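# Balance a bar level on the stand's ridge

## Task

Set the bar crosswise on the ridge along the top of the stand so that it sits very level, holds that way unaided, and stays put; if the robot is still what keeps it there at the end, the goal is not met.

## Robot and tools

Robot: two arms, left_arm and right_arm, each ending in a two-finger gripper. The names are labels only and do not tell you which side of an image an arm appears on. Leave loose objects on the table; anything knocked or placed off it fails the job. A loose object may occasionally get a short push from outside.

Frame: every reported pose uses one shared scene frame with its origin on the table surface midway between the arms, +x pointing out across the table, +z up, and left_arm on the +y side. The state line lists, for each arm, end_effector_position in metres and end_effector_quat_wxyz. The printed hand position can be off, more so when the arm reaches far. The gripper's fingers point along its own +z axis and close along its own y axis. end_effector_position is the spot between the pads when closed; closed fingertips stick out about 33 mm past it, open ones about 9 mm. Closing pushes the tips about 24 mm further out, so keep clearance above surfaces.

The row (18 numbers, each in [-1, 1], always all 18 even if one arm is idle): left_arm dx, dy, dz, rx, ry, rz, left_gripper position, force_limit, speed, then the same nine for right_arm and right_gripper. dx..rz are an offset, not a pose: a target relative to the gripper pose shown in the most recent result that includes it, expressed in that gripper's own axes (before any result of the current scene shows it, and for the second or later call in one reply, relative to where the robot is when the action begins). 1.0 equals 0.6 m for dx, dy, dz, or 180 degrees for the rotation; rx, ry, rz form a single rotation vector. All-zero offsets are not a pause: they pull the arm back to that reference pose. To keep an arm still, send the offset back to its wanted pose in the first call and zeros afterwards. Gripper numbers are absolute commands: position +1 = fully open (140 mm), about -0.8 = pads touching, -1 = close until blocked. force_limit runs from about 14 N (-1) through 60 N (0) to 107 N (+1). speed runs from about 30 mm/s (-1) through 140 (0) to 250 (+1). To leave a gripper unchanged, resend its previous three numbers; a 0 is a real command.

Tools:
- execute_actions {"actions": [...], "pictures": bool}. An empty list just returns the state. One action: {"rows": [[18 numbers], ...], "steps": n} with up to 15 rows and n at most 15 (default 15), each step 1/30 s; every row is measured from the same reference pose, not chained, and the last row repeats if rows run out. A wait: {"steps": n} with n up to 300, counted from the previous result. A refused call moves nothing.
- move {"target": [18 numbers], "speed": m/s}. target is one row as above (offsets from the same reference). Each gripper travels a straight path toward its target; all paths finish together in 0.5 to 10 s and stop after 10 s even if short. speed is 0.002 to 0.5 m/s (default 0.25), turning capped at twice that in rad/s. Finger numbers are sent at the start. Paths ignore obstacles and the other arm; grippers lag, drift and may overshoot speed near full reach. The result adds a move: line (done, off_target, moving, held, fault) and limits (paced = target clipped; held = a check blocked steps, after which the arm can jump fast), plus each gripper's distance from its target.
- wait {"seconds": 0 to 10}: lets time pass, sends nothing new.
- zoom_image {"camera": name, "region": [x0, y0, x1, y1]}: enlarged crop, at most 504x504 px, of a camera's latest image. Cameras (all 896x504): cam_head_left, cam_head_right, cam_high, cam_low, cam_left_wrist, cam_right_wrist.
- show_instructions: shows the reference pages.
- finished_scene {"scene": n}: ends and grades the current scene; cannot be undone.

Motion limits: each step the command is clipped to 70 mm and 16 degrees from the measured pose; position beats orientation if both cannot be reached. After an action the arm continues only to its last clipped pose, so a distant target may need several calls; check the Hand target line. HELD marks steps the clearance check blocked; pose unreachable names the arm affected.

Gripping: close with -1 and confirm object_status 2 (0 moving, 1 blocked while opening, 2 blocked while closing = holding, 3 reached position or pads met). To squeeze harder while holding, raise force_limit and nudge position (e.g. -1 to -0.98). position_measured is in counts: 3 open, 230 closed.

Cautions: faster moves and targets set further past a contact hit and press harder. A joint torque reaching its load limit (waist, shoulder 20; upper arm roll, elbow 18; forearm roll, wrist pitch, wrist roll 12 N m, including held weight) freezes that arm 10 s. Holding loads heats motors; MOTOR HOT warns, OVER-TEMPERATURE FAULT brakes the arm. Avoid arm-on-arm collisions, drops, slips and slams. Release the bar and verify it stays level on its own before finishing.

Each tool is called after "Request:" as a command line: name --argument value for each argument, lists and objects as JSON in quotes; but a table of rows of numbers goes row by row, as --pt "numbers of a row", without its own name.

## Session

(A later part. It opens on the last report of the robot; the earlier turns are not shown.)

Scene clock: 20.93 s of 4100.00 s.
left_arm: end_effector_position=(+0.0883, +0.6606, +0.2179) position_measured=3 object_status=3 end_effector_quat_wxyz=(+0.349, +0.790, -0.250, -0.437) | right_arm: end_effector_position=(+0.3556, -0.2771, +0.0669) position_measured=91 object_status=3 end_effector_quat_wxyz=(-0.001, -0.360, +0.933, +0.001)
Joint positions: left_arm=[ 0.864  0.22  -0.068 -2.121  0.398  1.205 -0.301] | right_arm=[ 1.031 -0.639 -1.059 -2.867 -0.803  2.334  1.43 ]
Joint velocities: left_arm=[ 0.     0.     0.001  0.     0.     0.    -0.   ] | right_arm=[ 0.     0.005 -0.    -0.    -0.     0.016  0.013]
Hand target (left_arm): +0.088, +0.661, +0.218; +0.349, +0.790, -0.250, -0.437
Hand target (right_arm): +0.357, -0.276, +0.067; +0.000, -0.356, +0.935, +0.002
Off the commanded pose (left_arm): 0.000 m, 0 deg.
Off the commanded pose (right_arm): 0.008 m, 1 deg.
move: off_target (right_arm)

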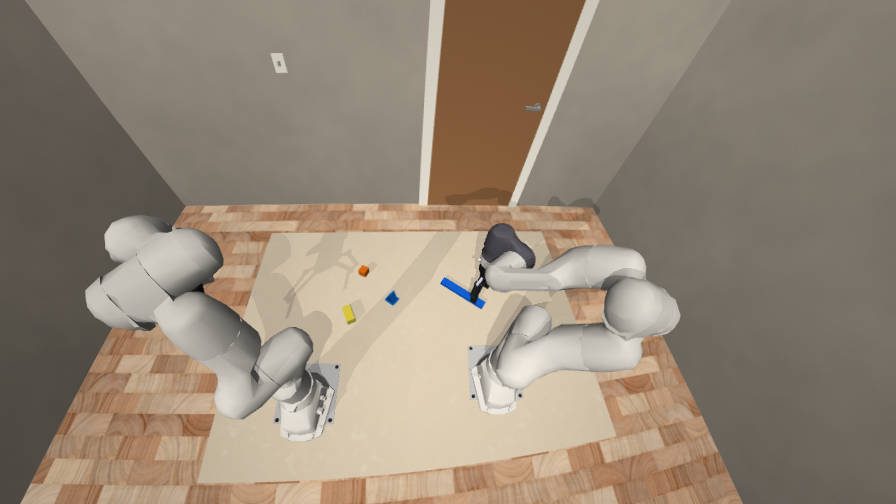

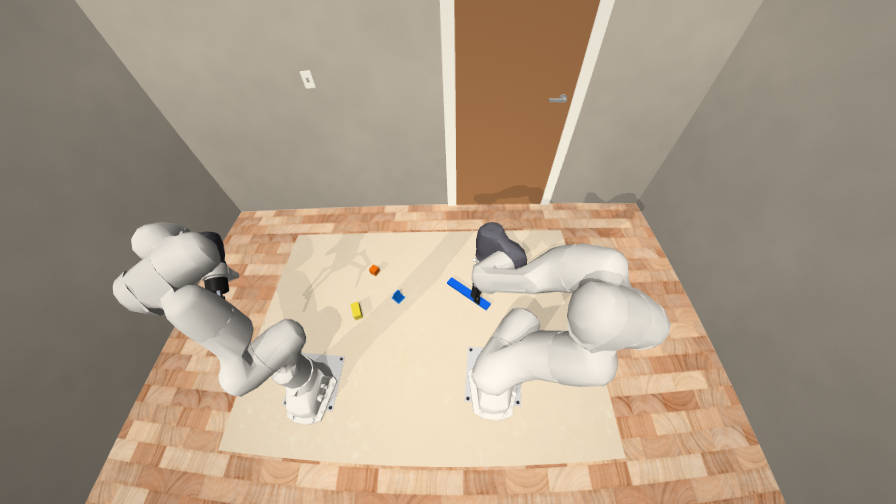

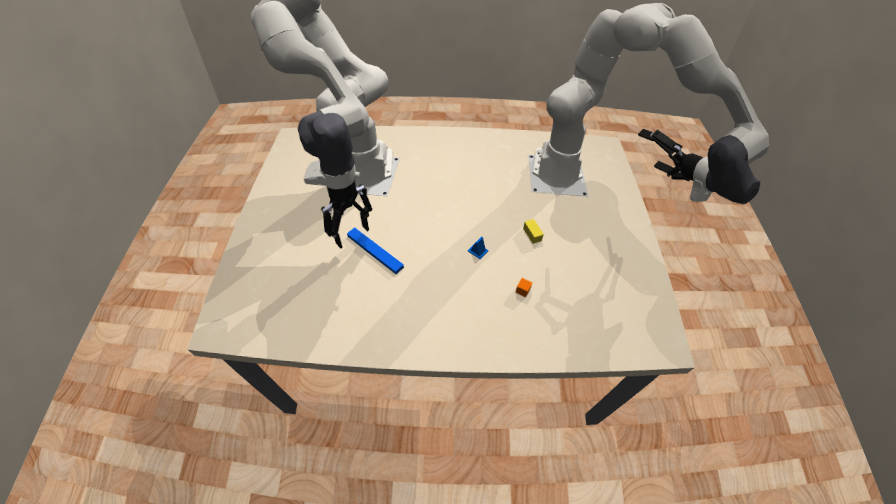

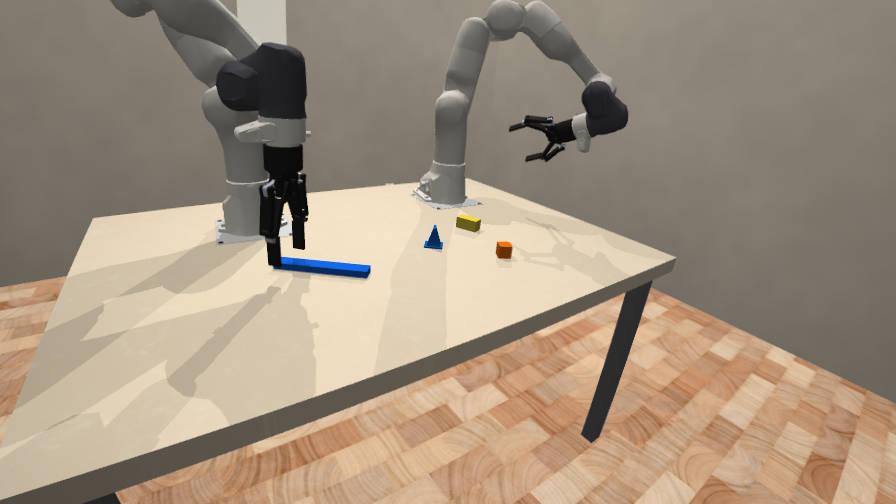

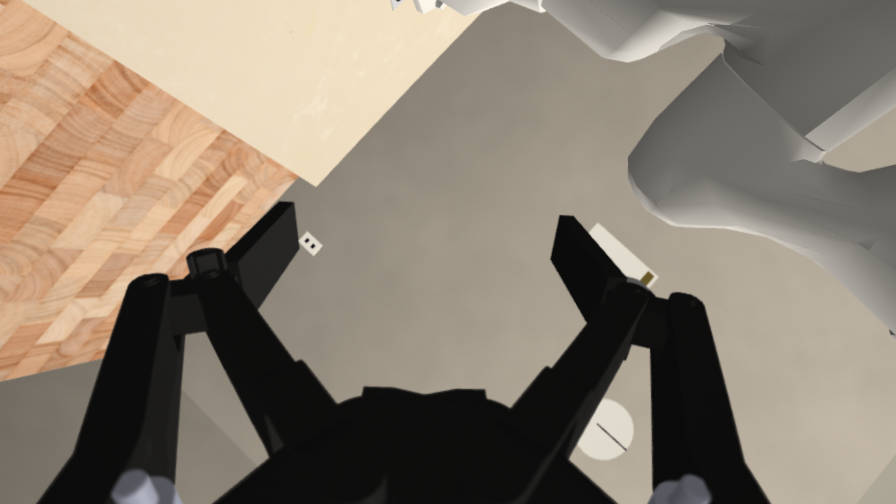

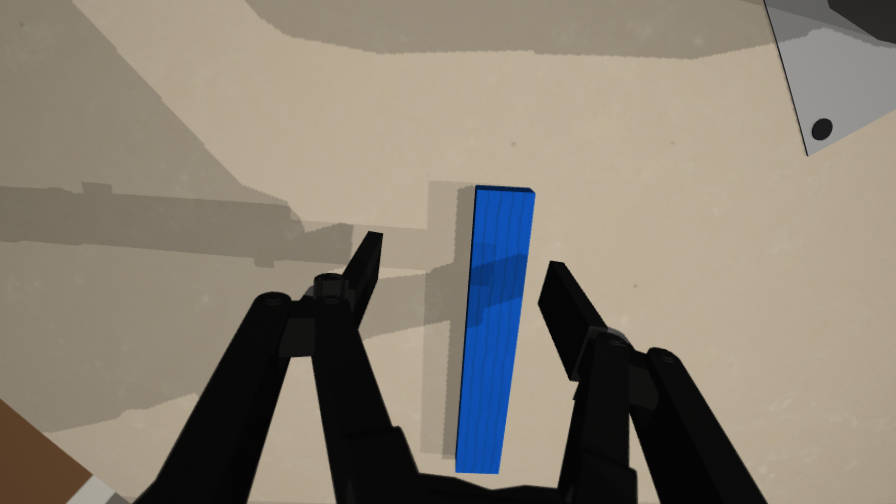

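Request:
move --target '[0,0,0,0,0,0,1,0,0,-0.065,0.028,0.0,0,0,0,0.3,0,0]' --speed 0.05

Request:
move --target '[0,0,0,0,0,0,1,0,0,0,0,0.05,0,0,0,0.3,0,0]' --speed 0.03

Request:
move --target '[0,0,0,0,0,0,1,0,0,0,0,0,0,0,0,-1,0,-0.3]'

Scene clock: 25.10 s of 4100.00 s.
left_arm: end_effector_position=(+0.0883, +0.6606, +0.2179) position_measured=3 object_status=3 end_effector_quat_wxyz=(+0.349, +0.790, -0.250, -0.437) | right_arm: end_effector_position=(+0.3720, -0.2383, +0.0657) position_measured=91 object_status=3 end_effector_quat_wxyz=(-0.003, -0.366, +0.931, -0.000)
Joint positions: left_arm=[ 0.864  0.22  -0.068 -2.121  0.398  1.205 -0.301] | right_arm=[ 1.18  -0.538 -1.068 -2.816 -0.721  2.39   1.477]
Joint velocities: left_arm=[-0.001  0.001  0.001  0.001 -0.001  0.     0.   ] | right_arm=[-0.001  0.007 -0.     0.003  0.012  0.01   0.012]
Hand target (left_arm): +0.088, +0.661, +0.218; +0.349, +0.790, -0.250, -0.437
Hand target (right_arm): +0.373, -0.237, +0.066; -0.002, -0.360, +0.933, +0.001
Off the commanded pose (left_arm): 0.000 m, 0 deg.
Off the commanded pose (right_arm): 0.002 m, 1 deg.
move: done

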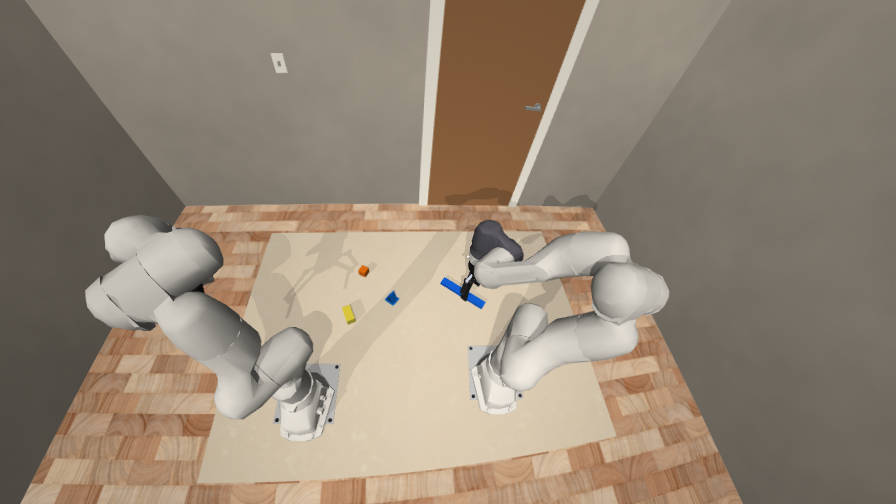

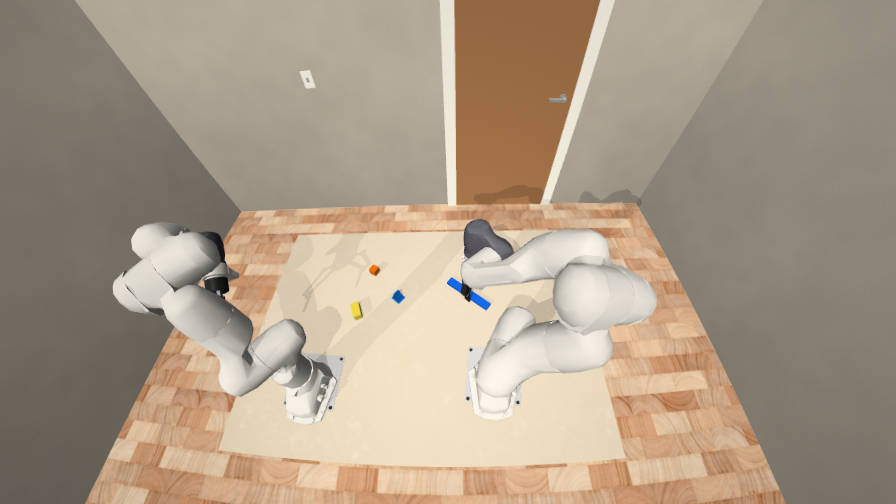

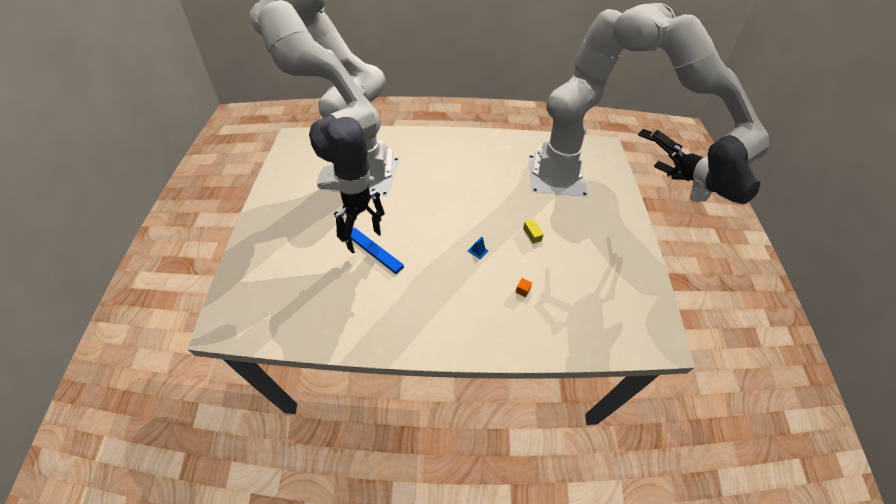

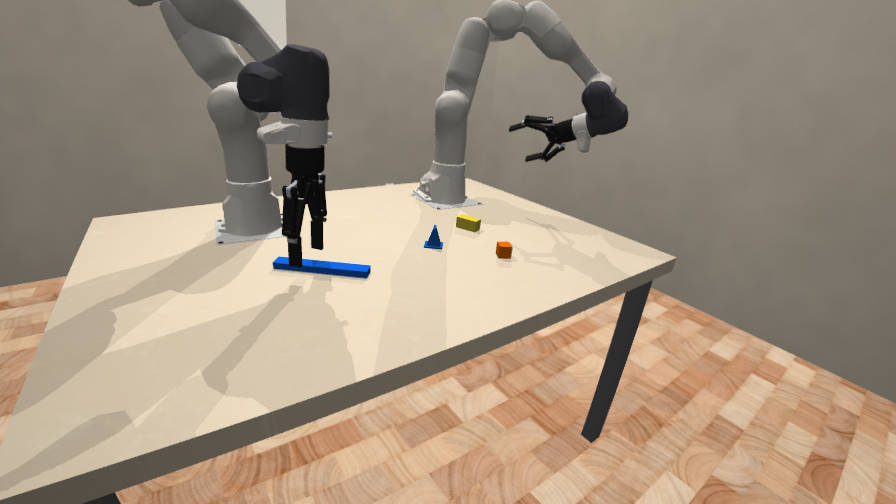

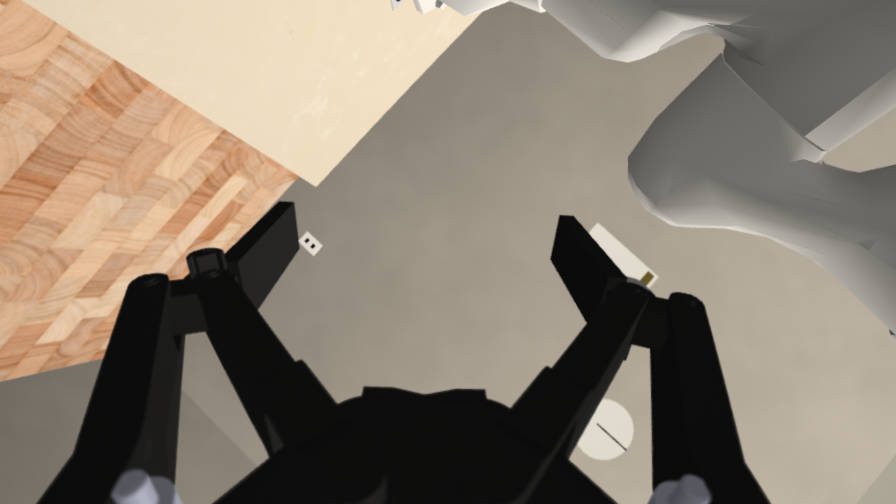

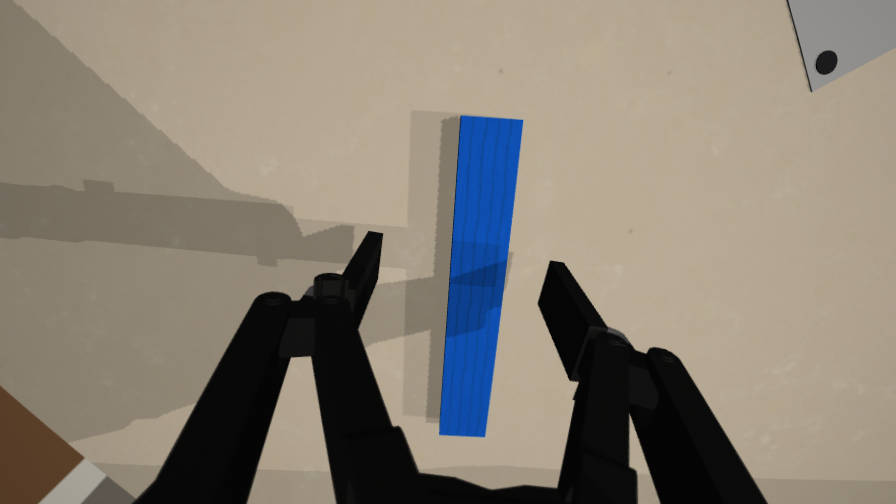

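Scene clock: 26.53 s of 4100.00 s.
left_arm: end_effector_position=(+0.0883, +0.6606, +0.2179) position_measured=3 object_status=3 end_effector_quat_wxyz=(+0.349, +0.790, -0.250, -0.437) | right_arm: end_effector_position=(+0.3720, -0.2403, +0.0359) position_measured=91 object_status=3 end_effector_quat_wxyz=(-0.004, -0.362, +0.932, -0.002)
Joint positions: left_arm=[ 0.864  0.22  -0.068 -2.121  0.398  1.205 -0.301] | right_arm=[ 1.26  -0.423 -1.177 -2.829 -0.726  2.523  1.477]
Joint velocities: left_arm=[-0.     0.001  0.     0.001 -0.001 -0.     0.001] | right_arm=[ 0.004  0.002 -0.004 -0.001  0.001  0.013  0.   ]
Hand target (left_arm): +0.088, +0.661, +0.218; +0.349, +0.790, -0.250, -0.437
Hand target (right_arm): +0.373, -0.240, +0.036; -0.002, -0.365, +0.931, -0.002
Off the commanded pose (left_arm): 0.000 m, 0 deg.
Off the commanded pose (right_arm): 0.002 m, 0 deg.
move: done

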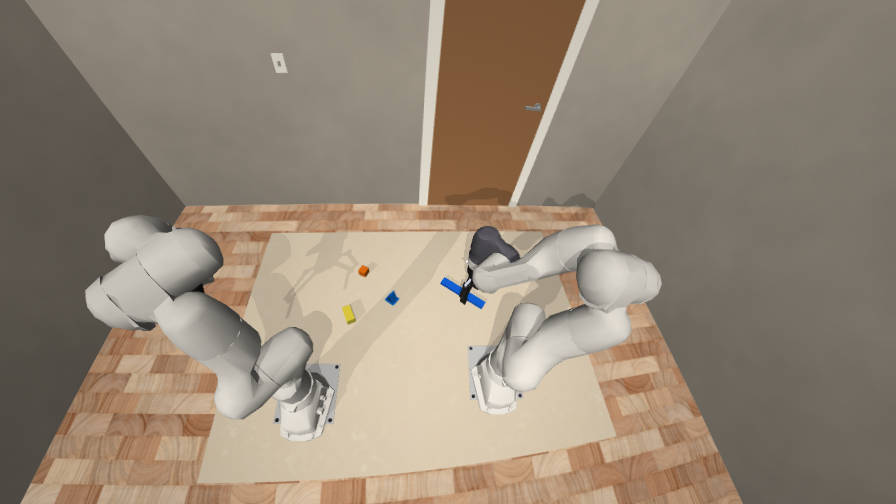

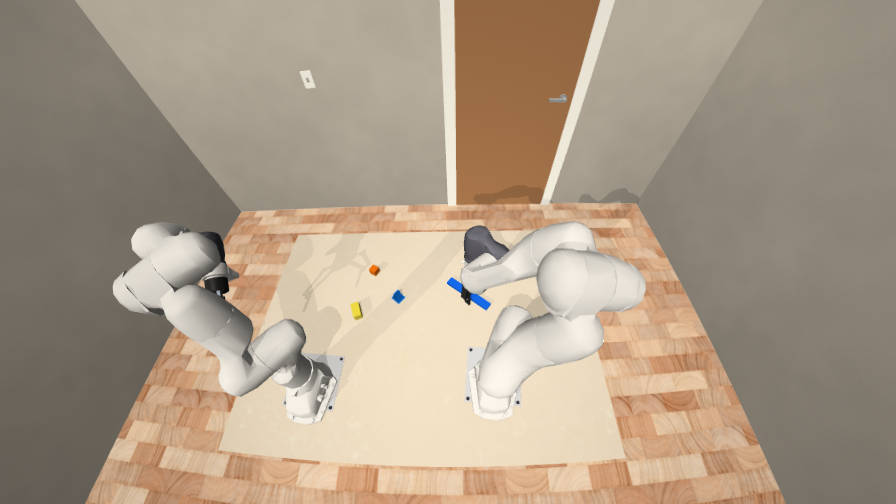

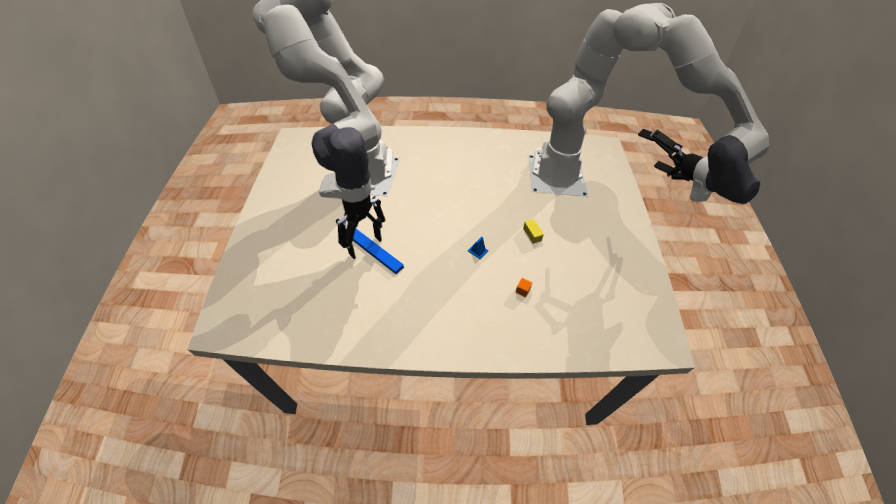

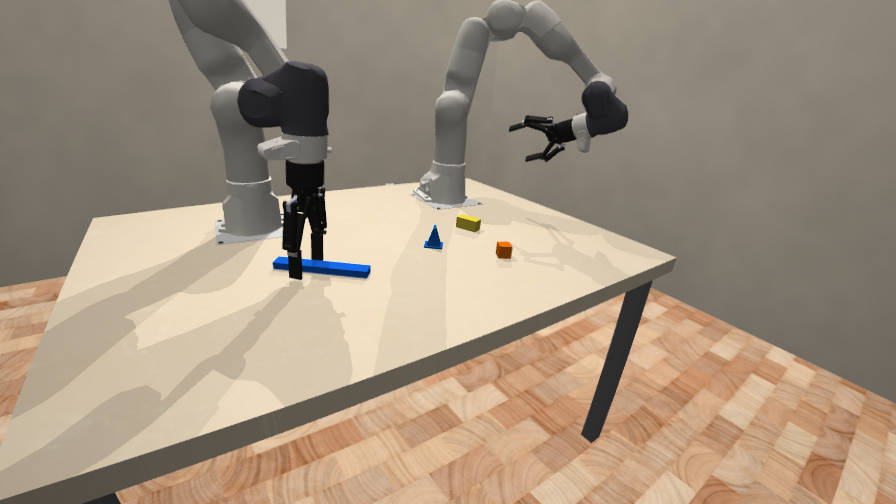

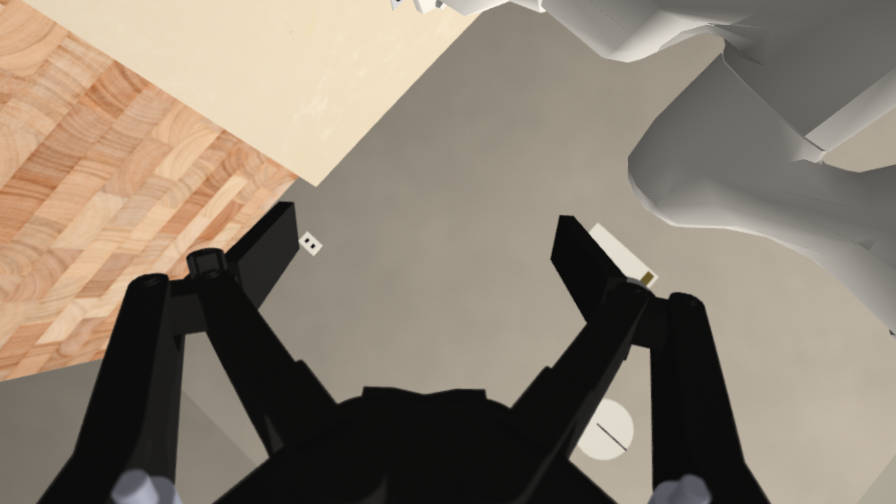

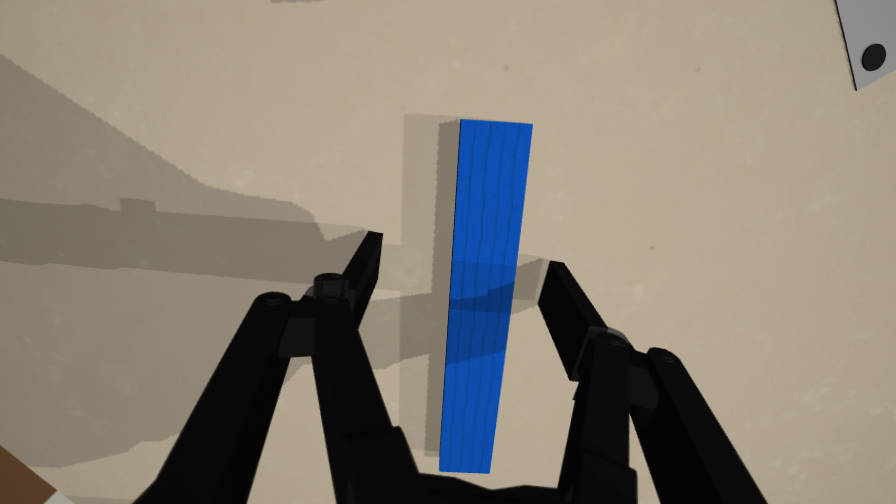

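Scene clock: 27.30 s of 4100.00 s.
left_arm: end_effector_position=(+0.0883, +0.6606, +0.2179) position_measured=3 object_status=3 end_effector_quat_wxyz=(+0.349, +0.790, -0.250, -0.437) | right_arm: end_effector_position=(+0.3737, -0.2357, +0.0383) position_measured=185 object_status=2 end_effector_quat_wxyz=(+0.001, -0.364, +0.931, +0.001)
Joint positions: left_arm=[ 0.864  0.22  -0.068 -2.121  0.398  1.205 -0.301] | right_arm=[ 1.262 -0.431 -1.171 -2.828 -0.722  2.524  1.476]
Joint velocities: left_arm=[ 0.001  0.001 -0.    -0.    -0.    -0.    -0.002] | right_arm=[-0.    -0.     0.001  0.001 -0.     0.001  0.001]
Hand target (left_arm): +0.088, +0.661, +0.218; +0.349, +0.790, -0.250, -0.437
Hand target (right_arm): +0.372, -0.240, +0.036; -0.004, -0.362, +0.932, -0.002
Off the commanded pose (left_arm): 0.000 m, 0 deg.
Off the commanded pose (right_arm): 0.005 m, 1 deg.
move: off_target (right_arm)

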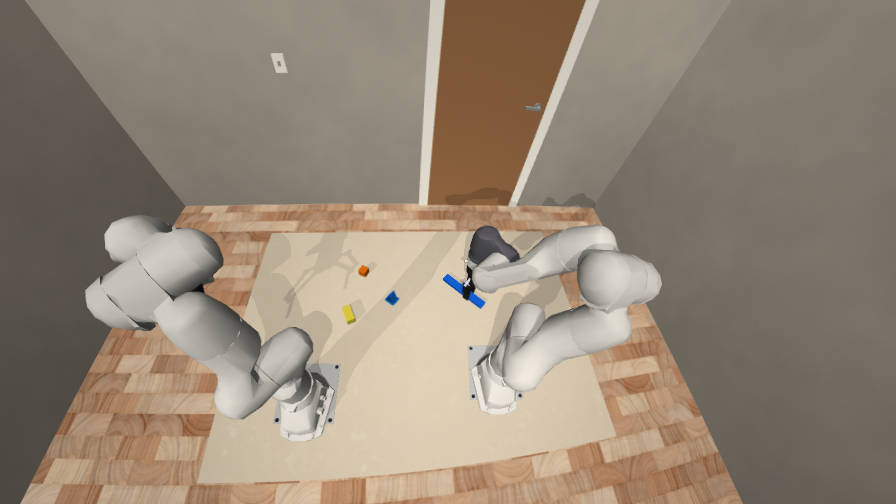

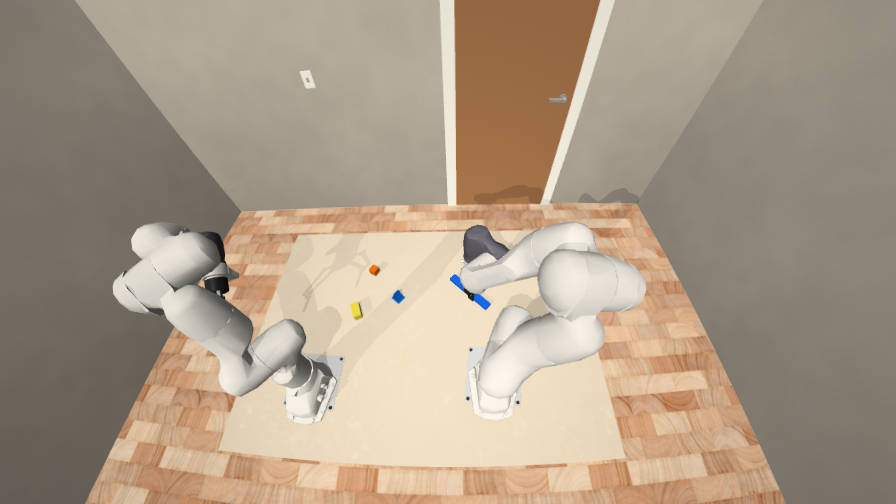

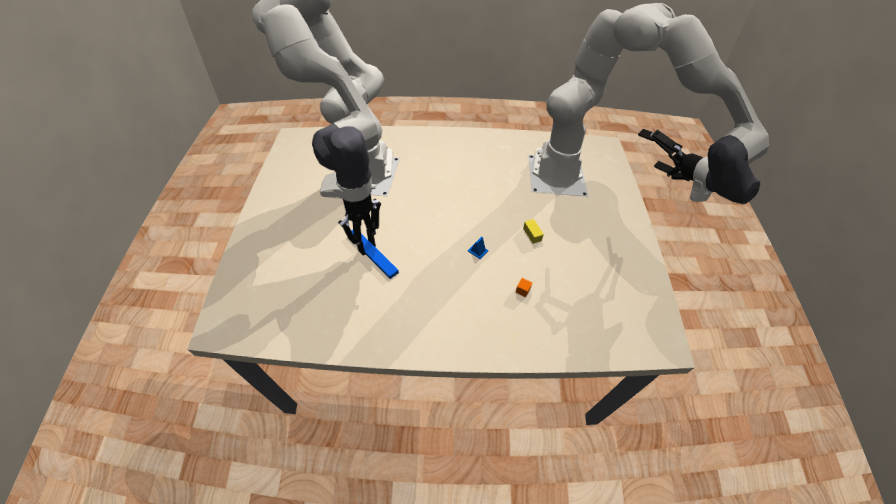

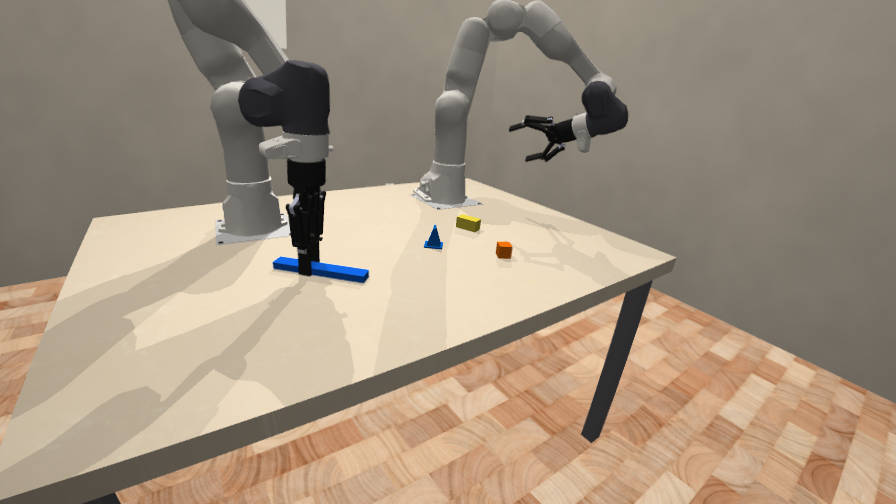

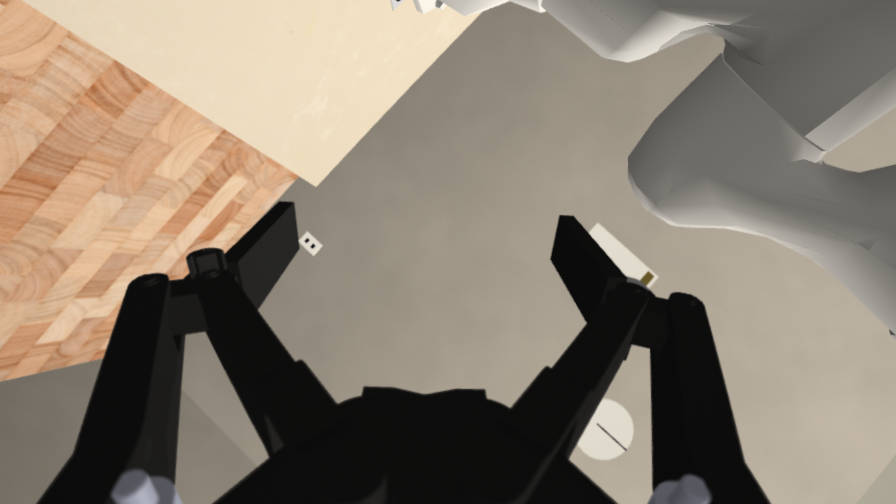

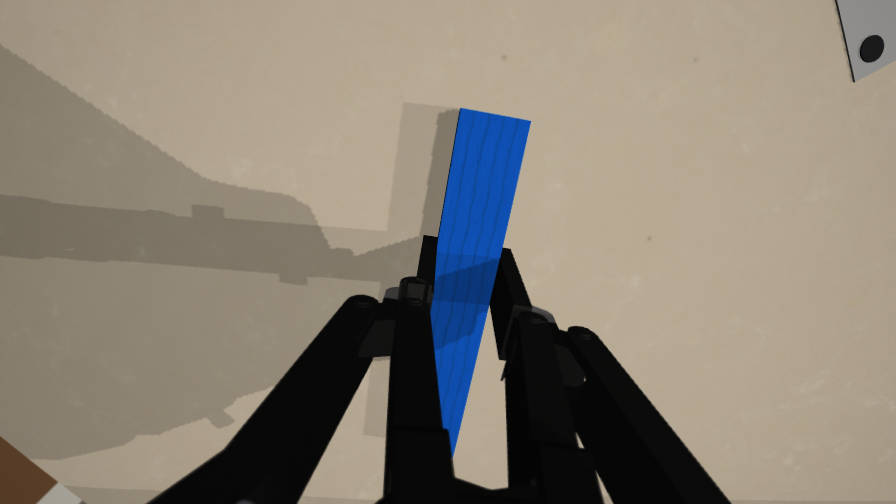

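Request:
move --target '[0.877,0.397,0.053,0.269,0.495,0.236,0.3,0,0,0,0,-0.13,0,0,0,-1,0,-0.3]' --speed 0.2

Request:
move --target '[0,0,0,0,0,0,0.3,0,0,-0.253,0.355,0,0,0,0,-1,0,-0.3]' --speed 0.12

Scene clock: 43.50 s of 4100.00 s.
left_arm: end_effector_position=(+0.2568, +0.2133, +0.1341) position_measured=91 object_status=3 end_effector_quat_wxyz=(+0.350, +0.838, -0.384, +0.164) | right_arm: end_effector_position=(+0.3724, -0.2319, +0.1157) position_measured=185 object_status=2 end_effector_quat_wxyz=(-0.000, -0.367, +0.930, +0.005)
Joint positions: left_arm=[ 0.74  -0.782 -0.708 -3.025 -1.28   1.714  0.173] | right_arm=[ 1.127 -0.687 -0.941 -2.775 -0.674  2.202  1.476]
Joint velocities: left_arm=[-0.    -0.001 -0.001  0.001 -0.     0.     0.   ] | right_arm=[-0.    -0.005  0.     0.002 -0.001 -0.017  0.   ]
Hand target (left_arm): +0.257, +0.214, +0.134; +0.350, +0.839, -0.384, +0.163
Hand target (right_arm): +0.372, -0.232, +0.117; -0.001, -0.366, +0.931, +0.006
Off the commanded pose (left_arm): 0.094 m, 40 deg; position and orientation clipped at the last step of the last action.
Off the commanded pose (right_arm): 0.004 m, 1 deg.
After step 90, 8.10 s passed at rest.
move: held (left_arm), off_target (right_arm); limits=paced,held; held on 28 of 153 steps (left_arm), including the last (left_arm)
pose unreachable (left arm): on one or more control steps of this call this arm could not follow its commanded pose, so it was not sent that pose on those steps. On the call's last step it was still not sent that pose. It may still have moved: this result reports where it is.
cause: the commanded pose would bring two parts of the arm too close to each other (joints 2 (shoulder) to 5 (forearm roll) lie between them).

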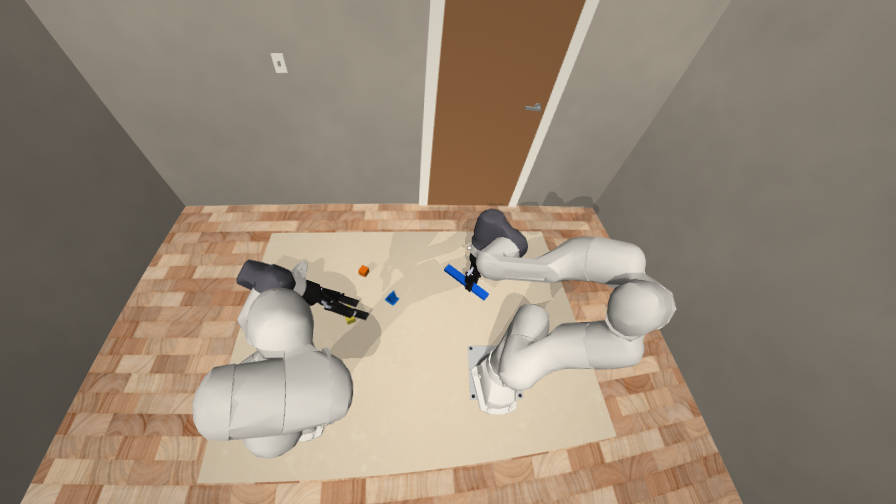

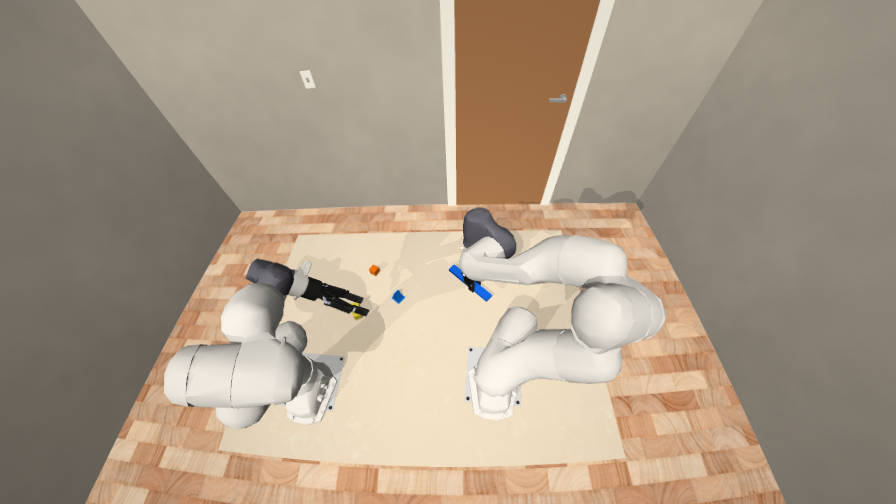

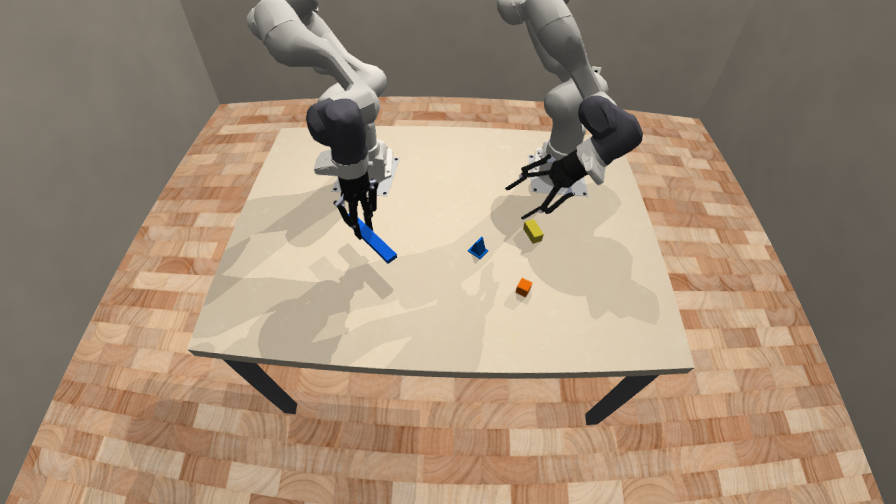

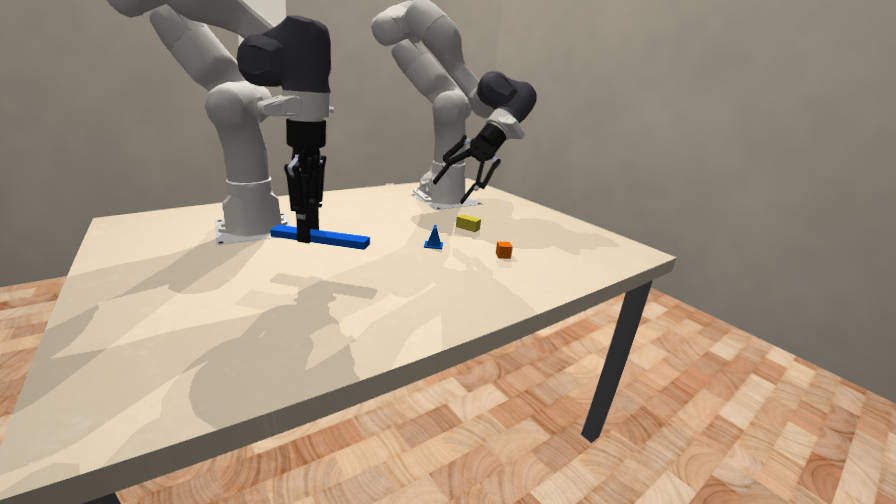

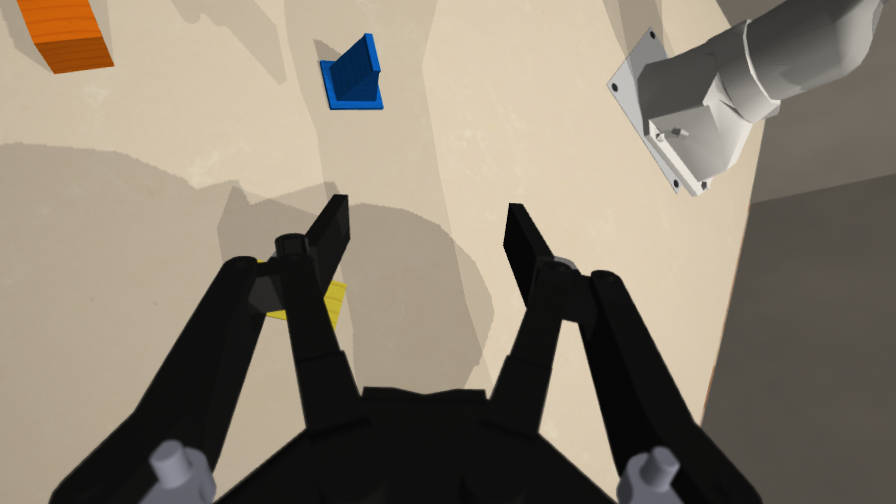

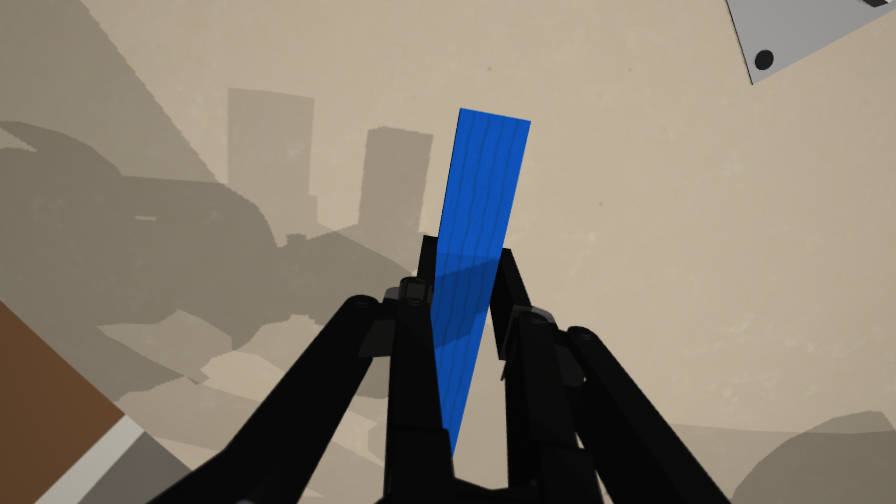

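Scene clock: 46.33 s of 4100.00 s.
left_arm: end_effector_position=(+0.2568, +0.2133, +0.1341) position_measured=91 object_status=3 end_effector_quat_wxyz=(+0.350, +0.838, -0.384, +0.164) | right_arm: end_effector_position=(+0.3338, +0.0305, +0.1125) position_measured=185 object_status=2 end_effector_quat_wxyz=(-0.003, -0.371, +0.929, +0.006)
Joint positions: left_arm=[ 0.74  -0.782 -0.708 -3.025 -1.28   1.714  0.173] | right_arm=[ 1.655 -0.202 -0.774 -2.54  -0.186  2.384  1.741]
Joint velocities: left_arm=[ 0.002  0.002  0.     0.002  0.001 -0.001  0.001] | right_arm=[0.    0.005 0.    0.004 0.018 0.    0.002]
Hand target (left_arm): +0.257, +0.213, +0.134; +0.350, +0.838, -0.384, +0.164
Hand target (right_arm): +0.334, +0.032, +0.113; -0.002, -0.367, +0.930, +0.008
Off the commanded pose (left_arm): 0.000 m, 0 deg.
Off the commanded pose (right_arm): 0.008 m, 1 deg.
move: off_target (right_arm)

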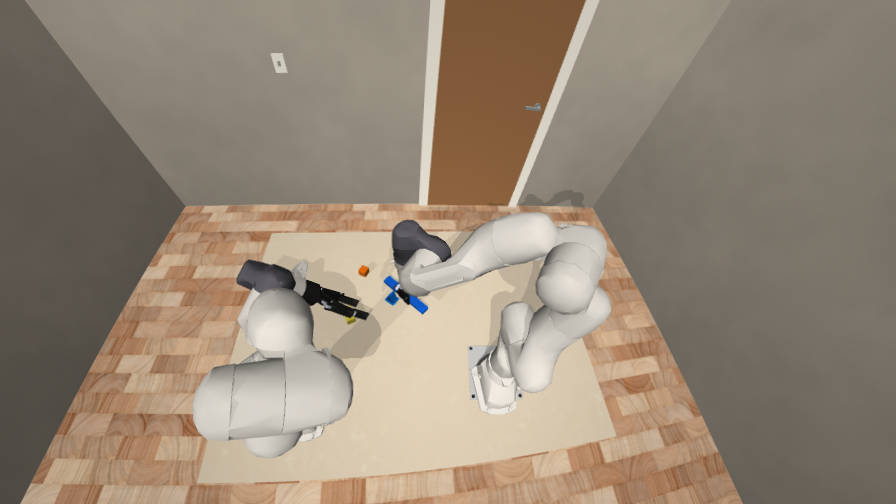

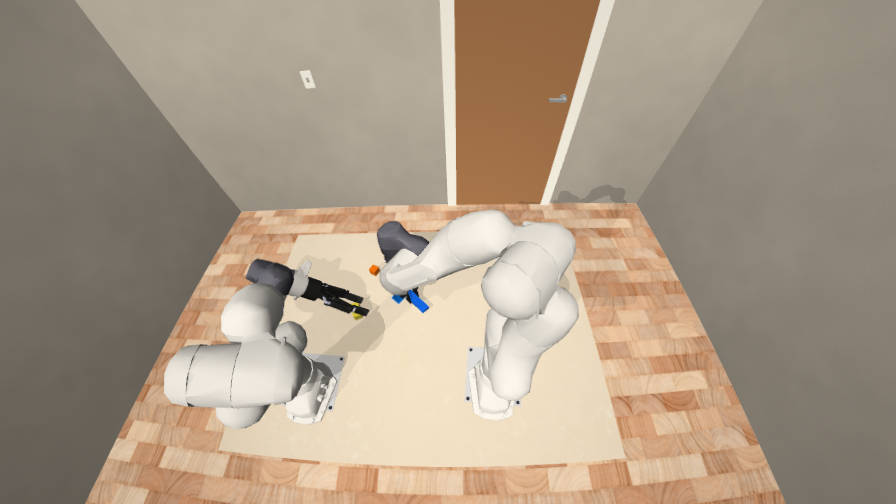

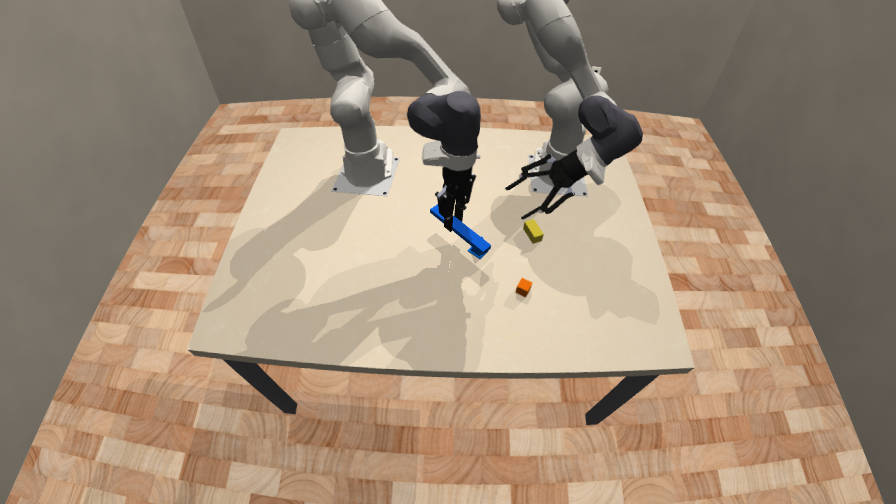

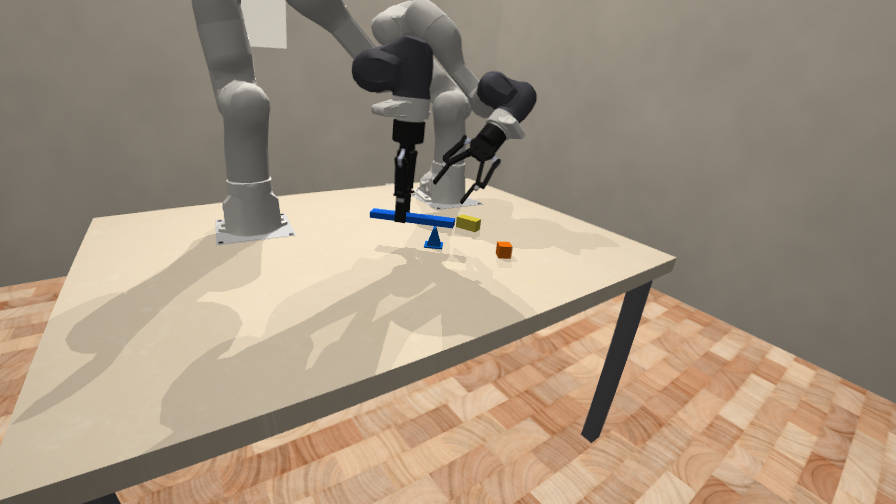

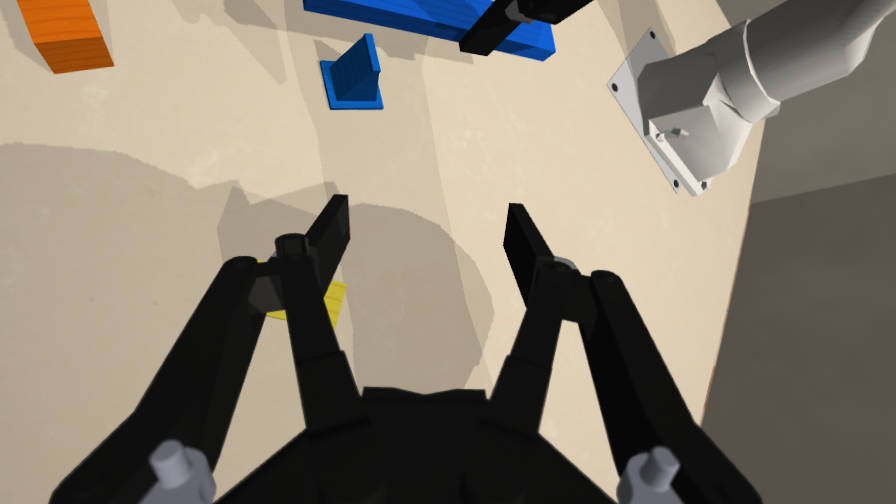

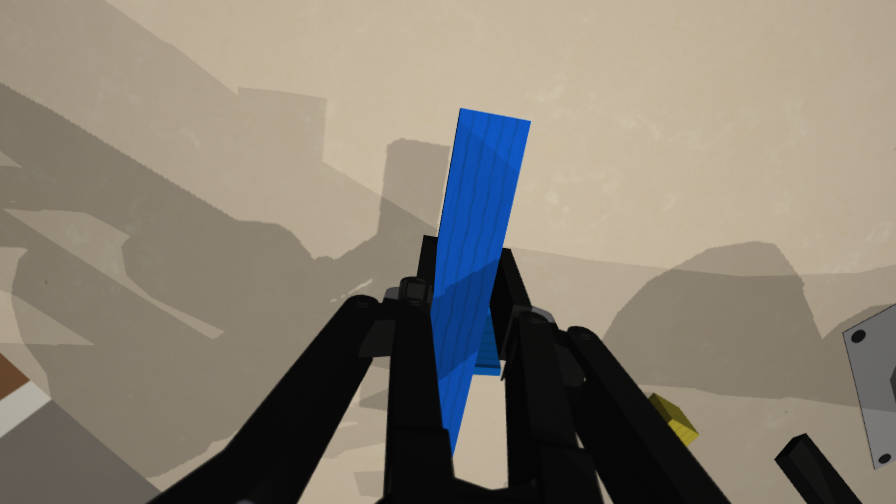

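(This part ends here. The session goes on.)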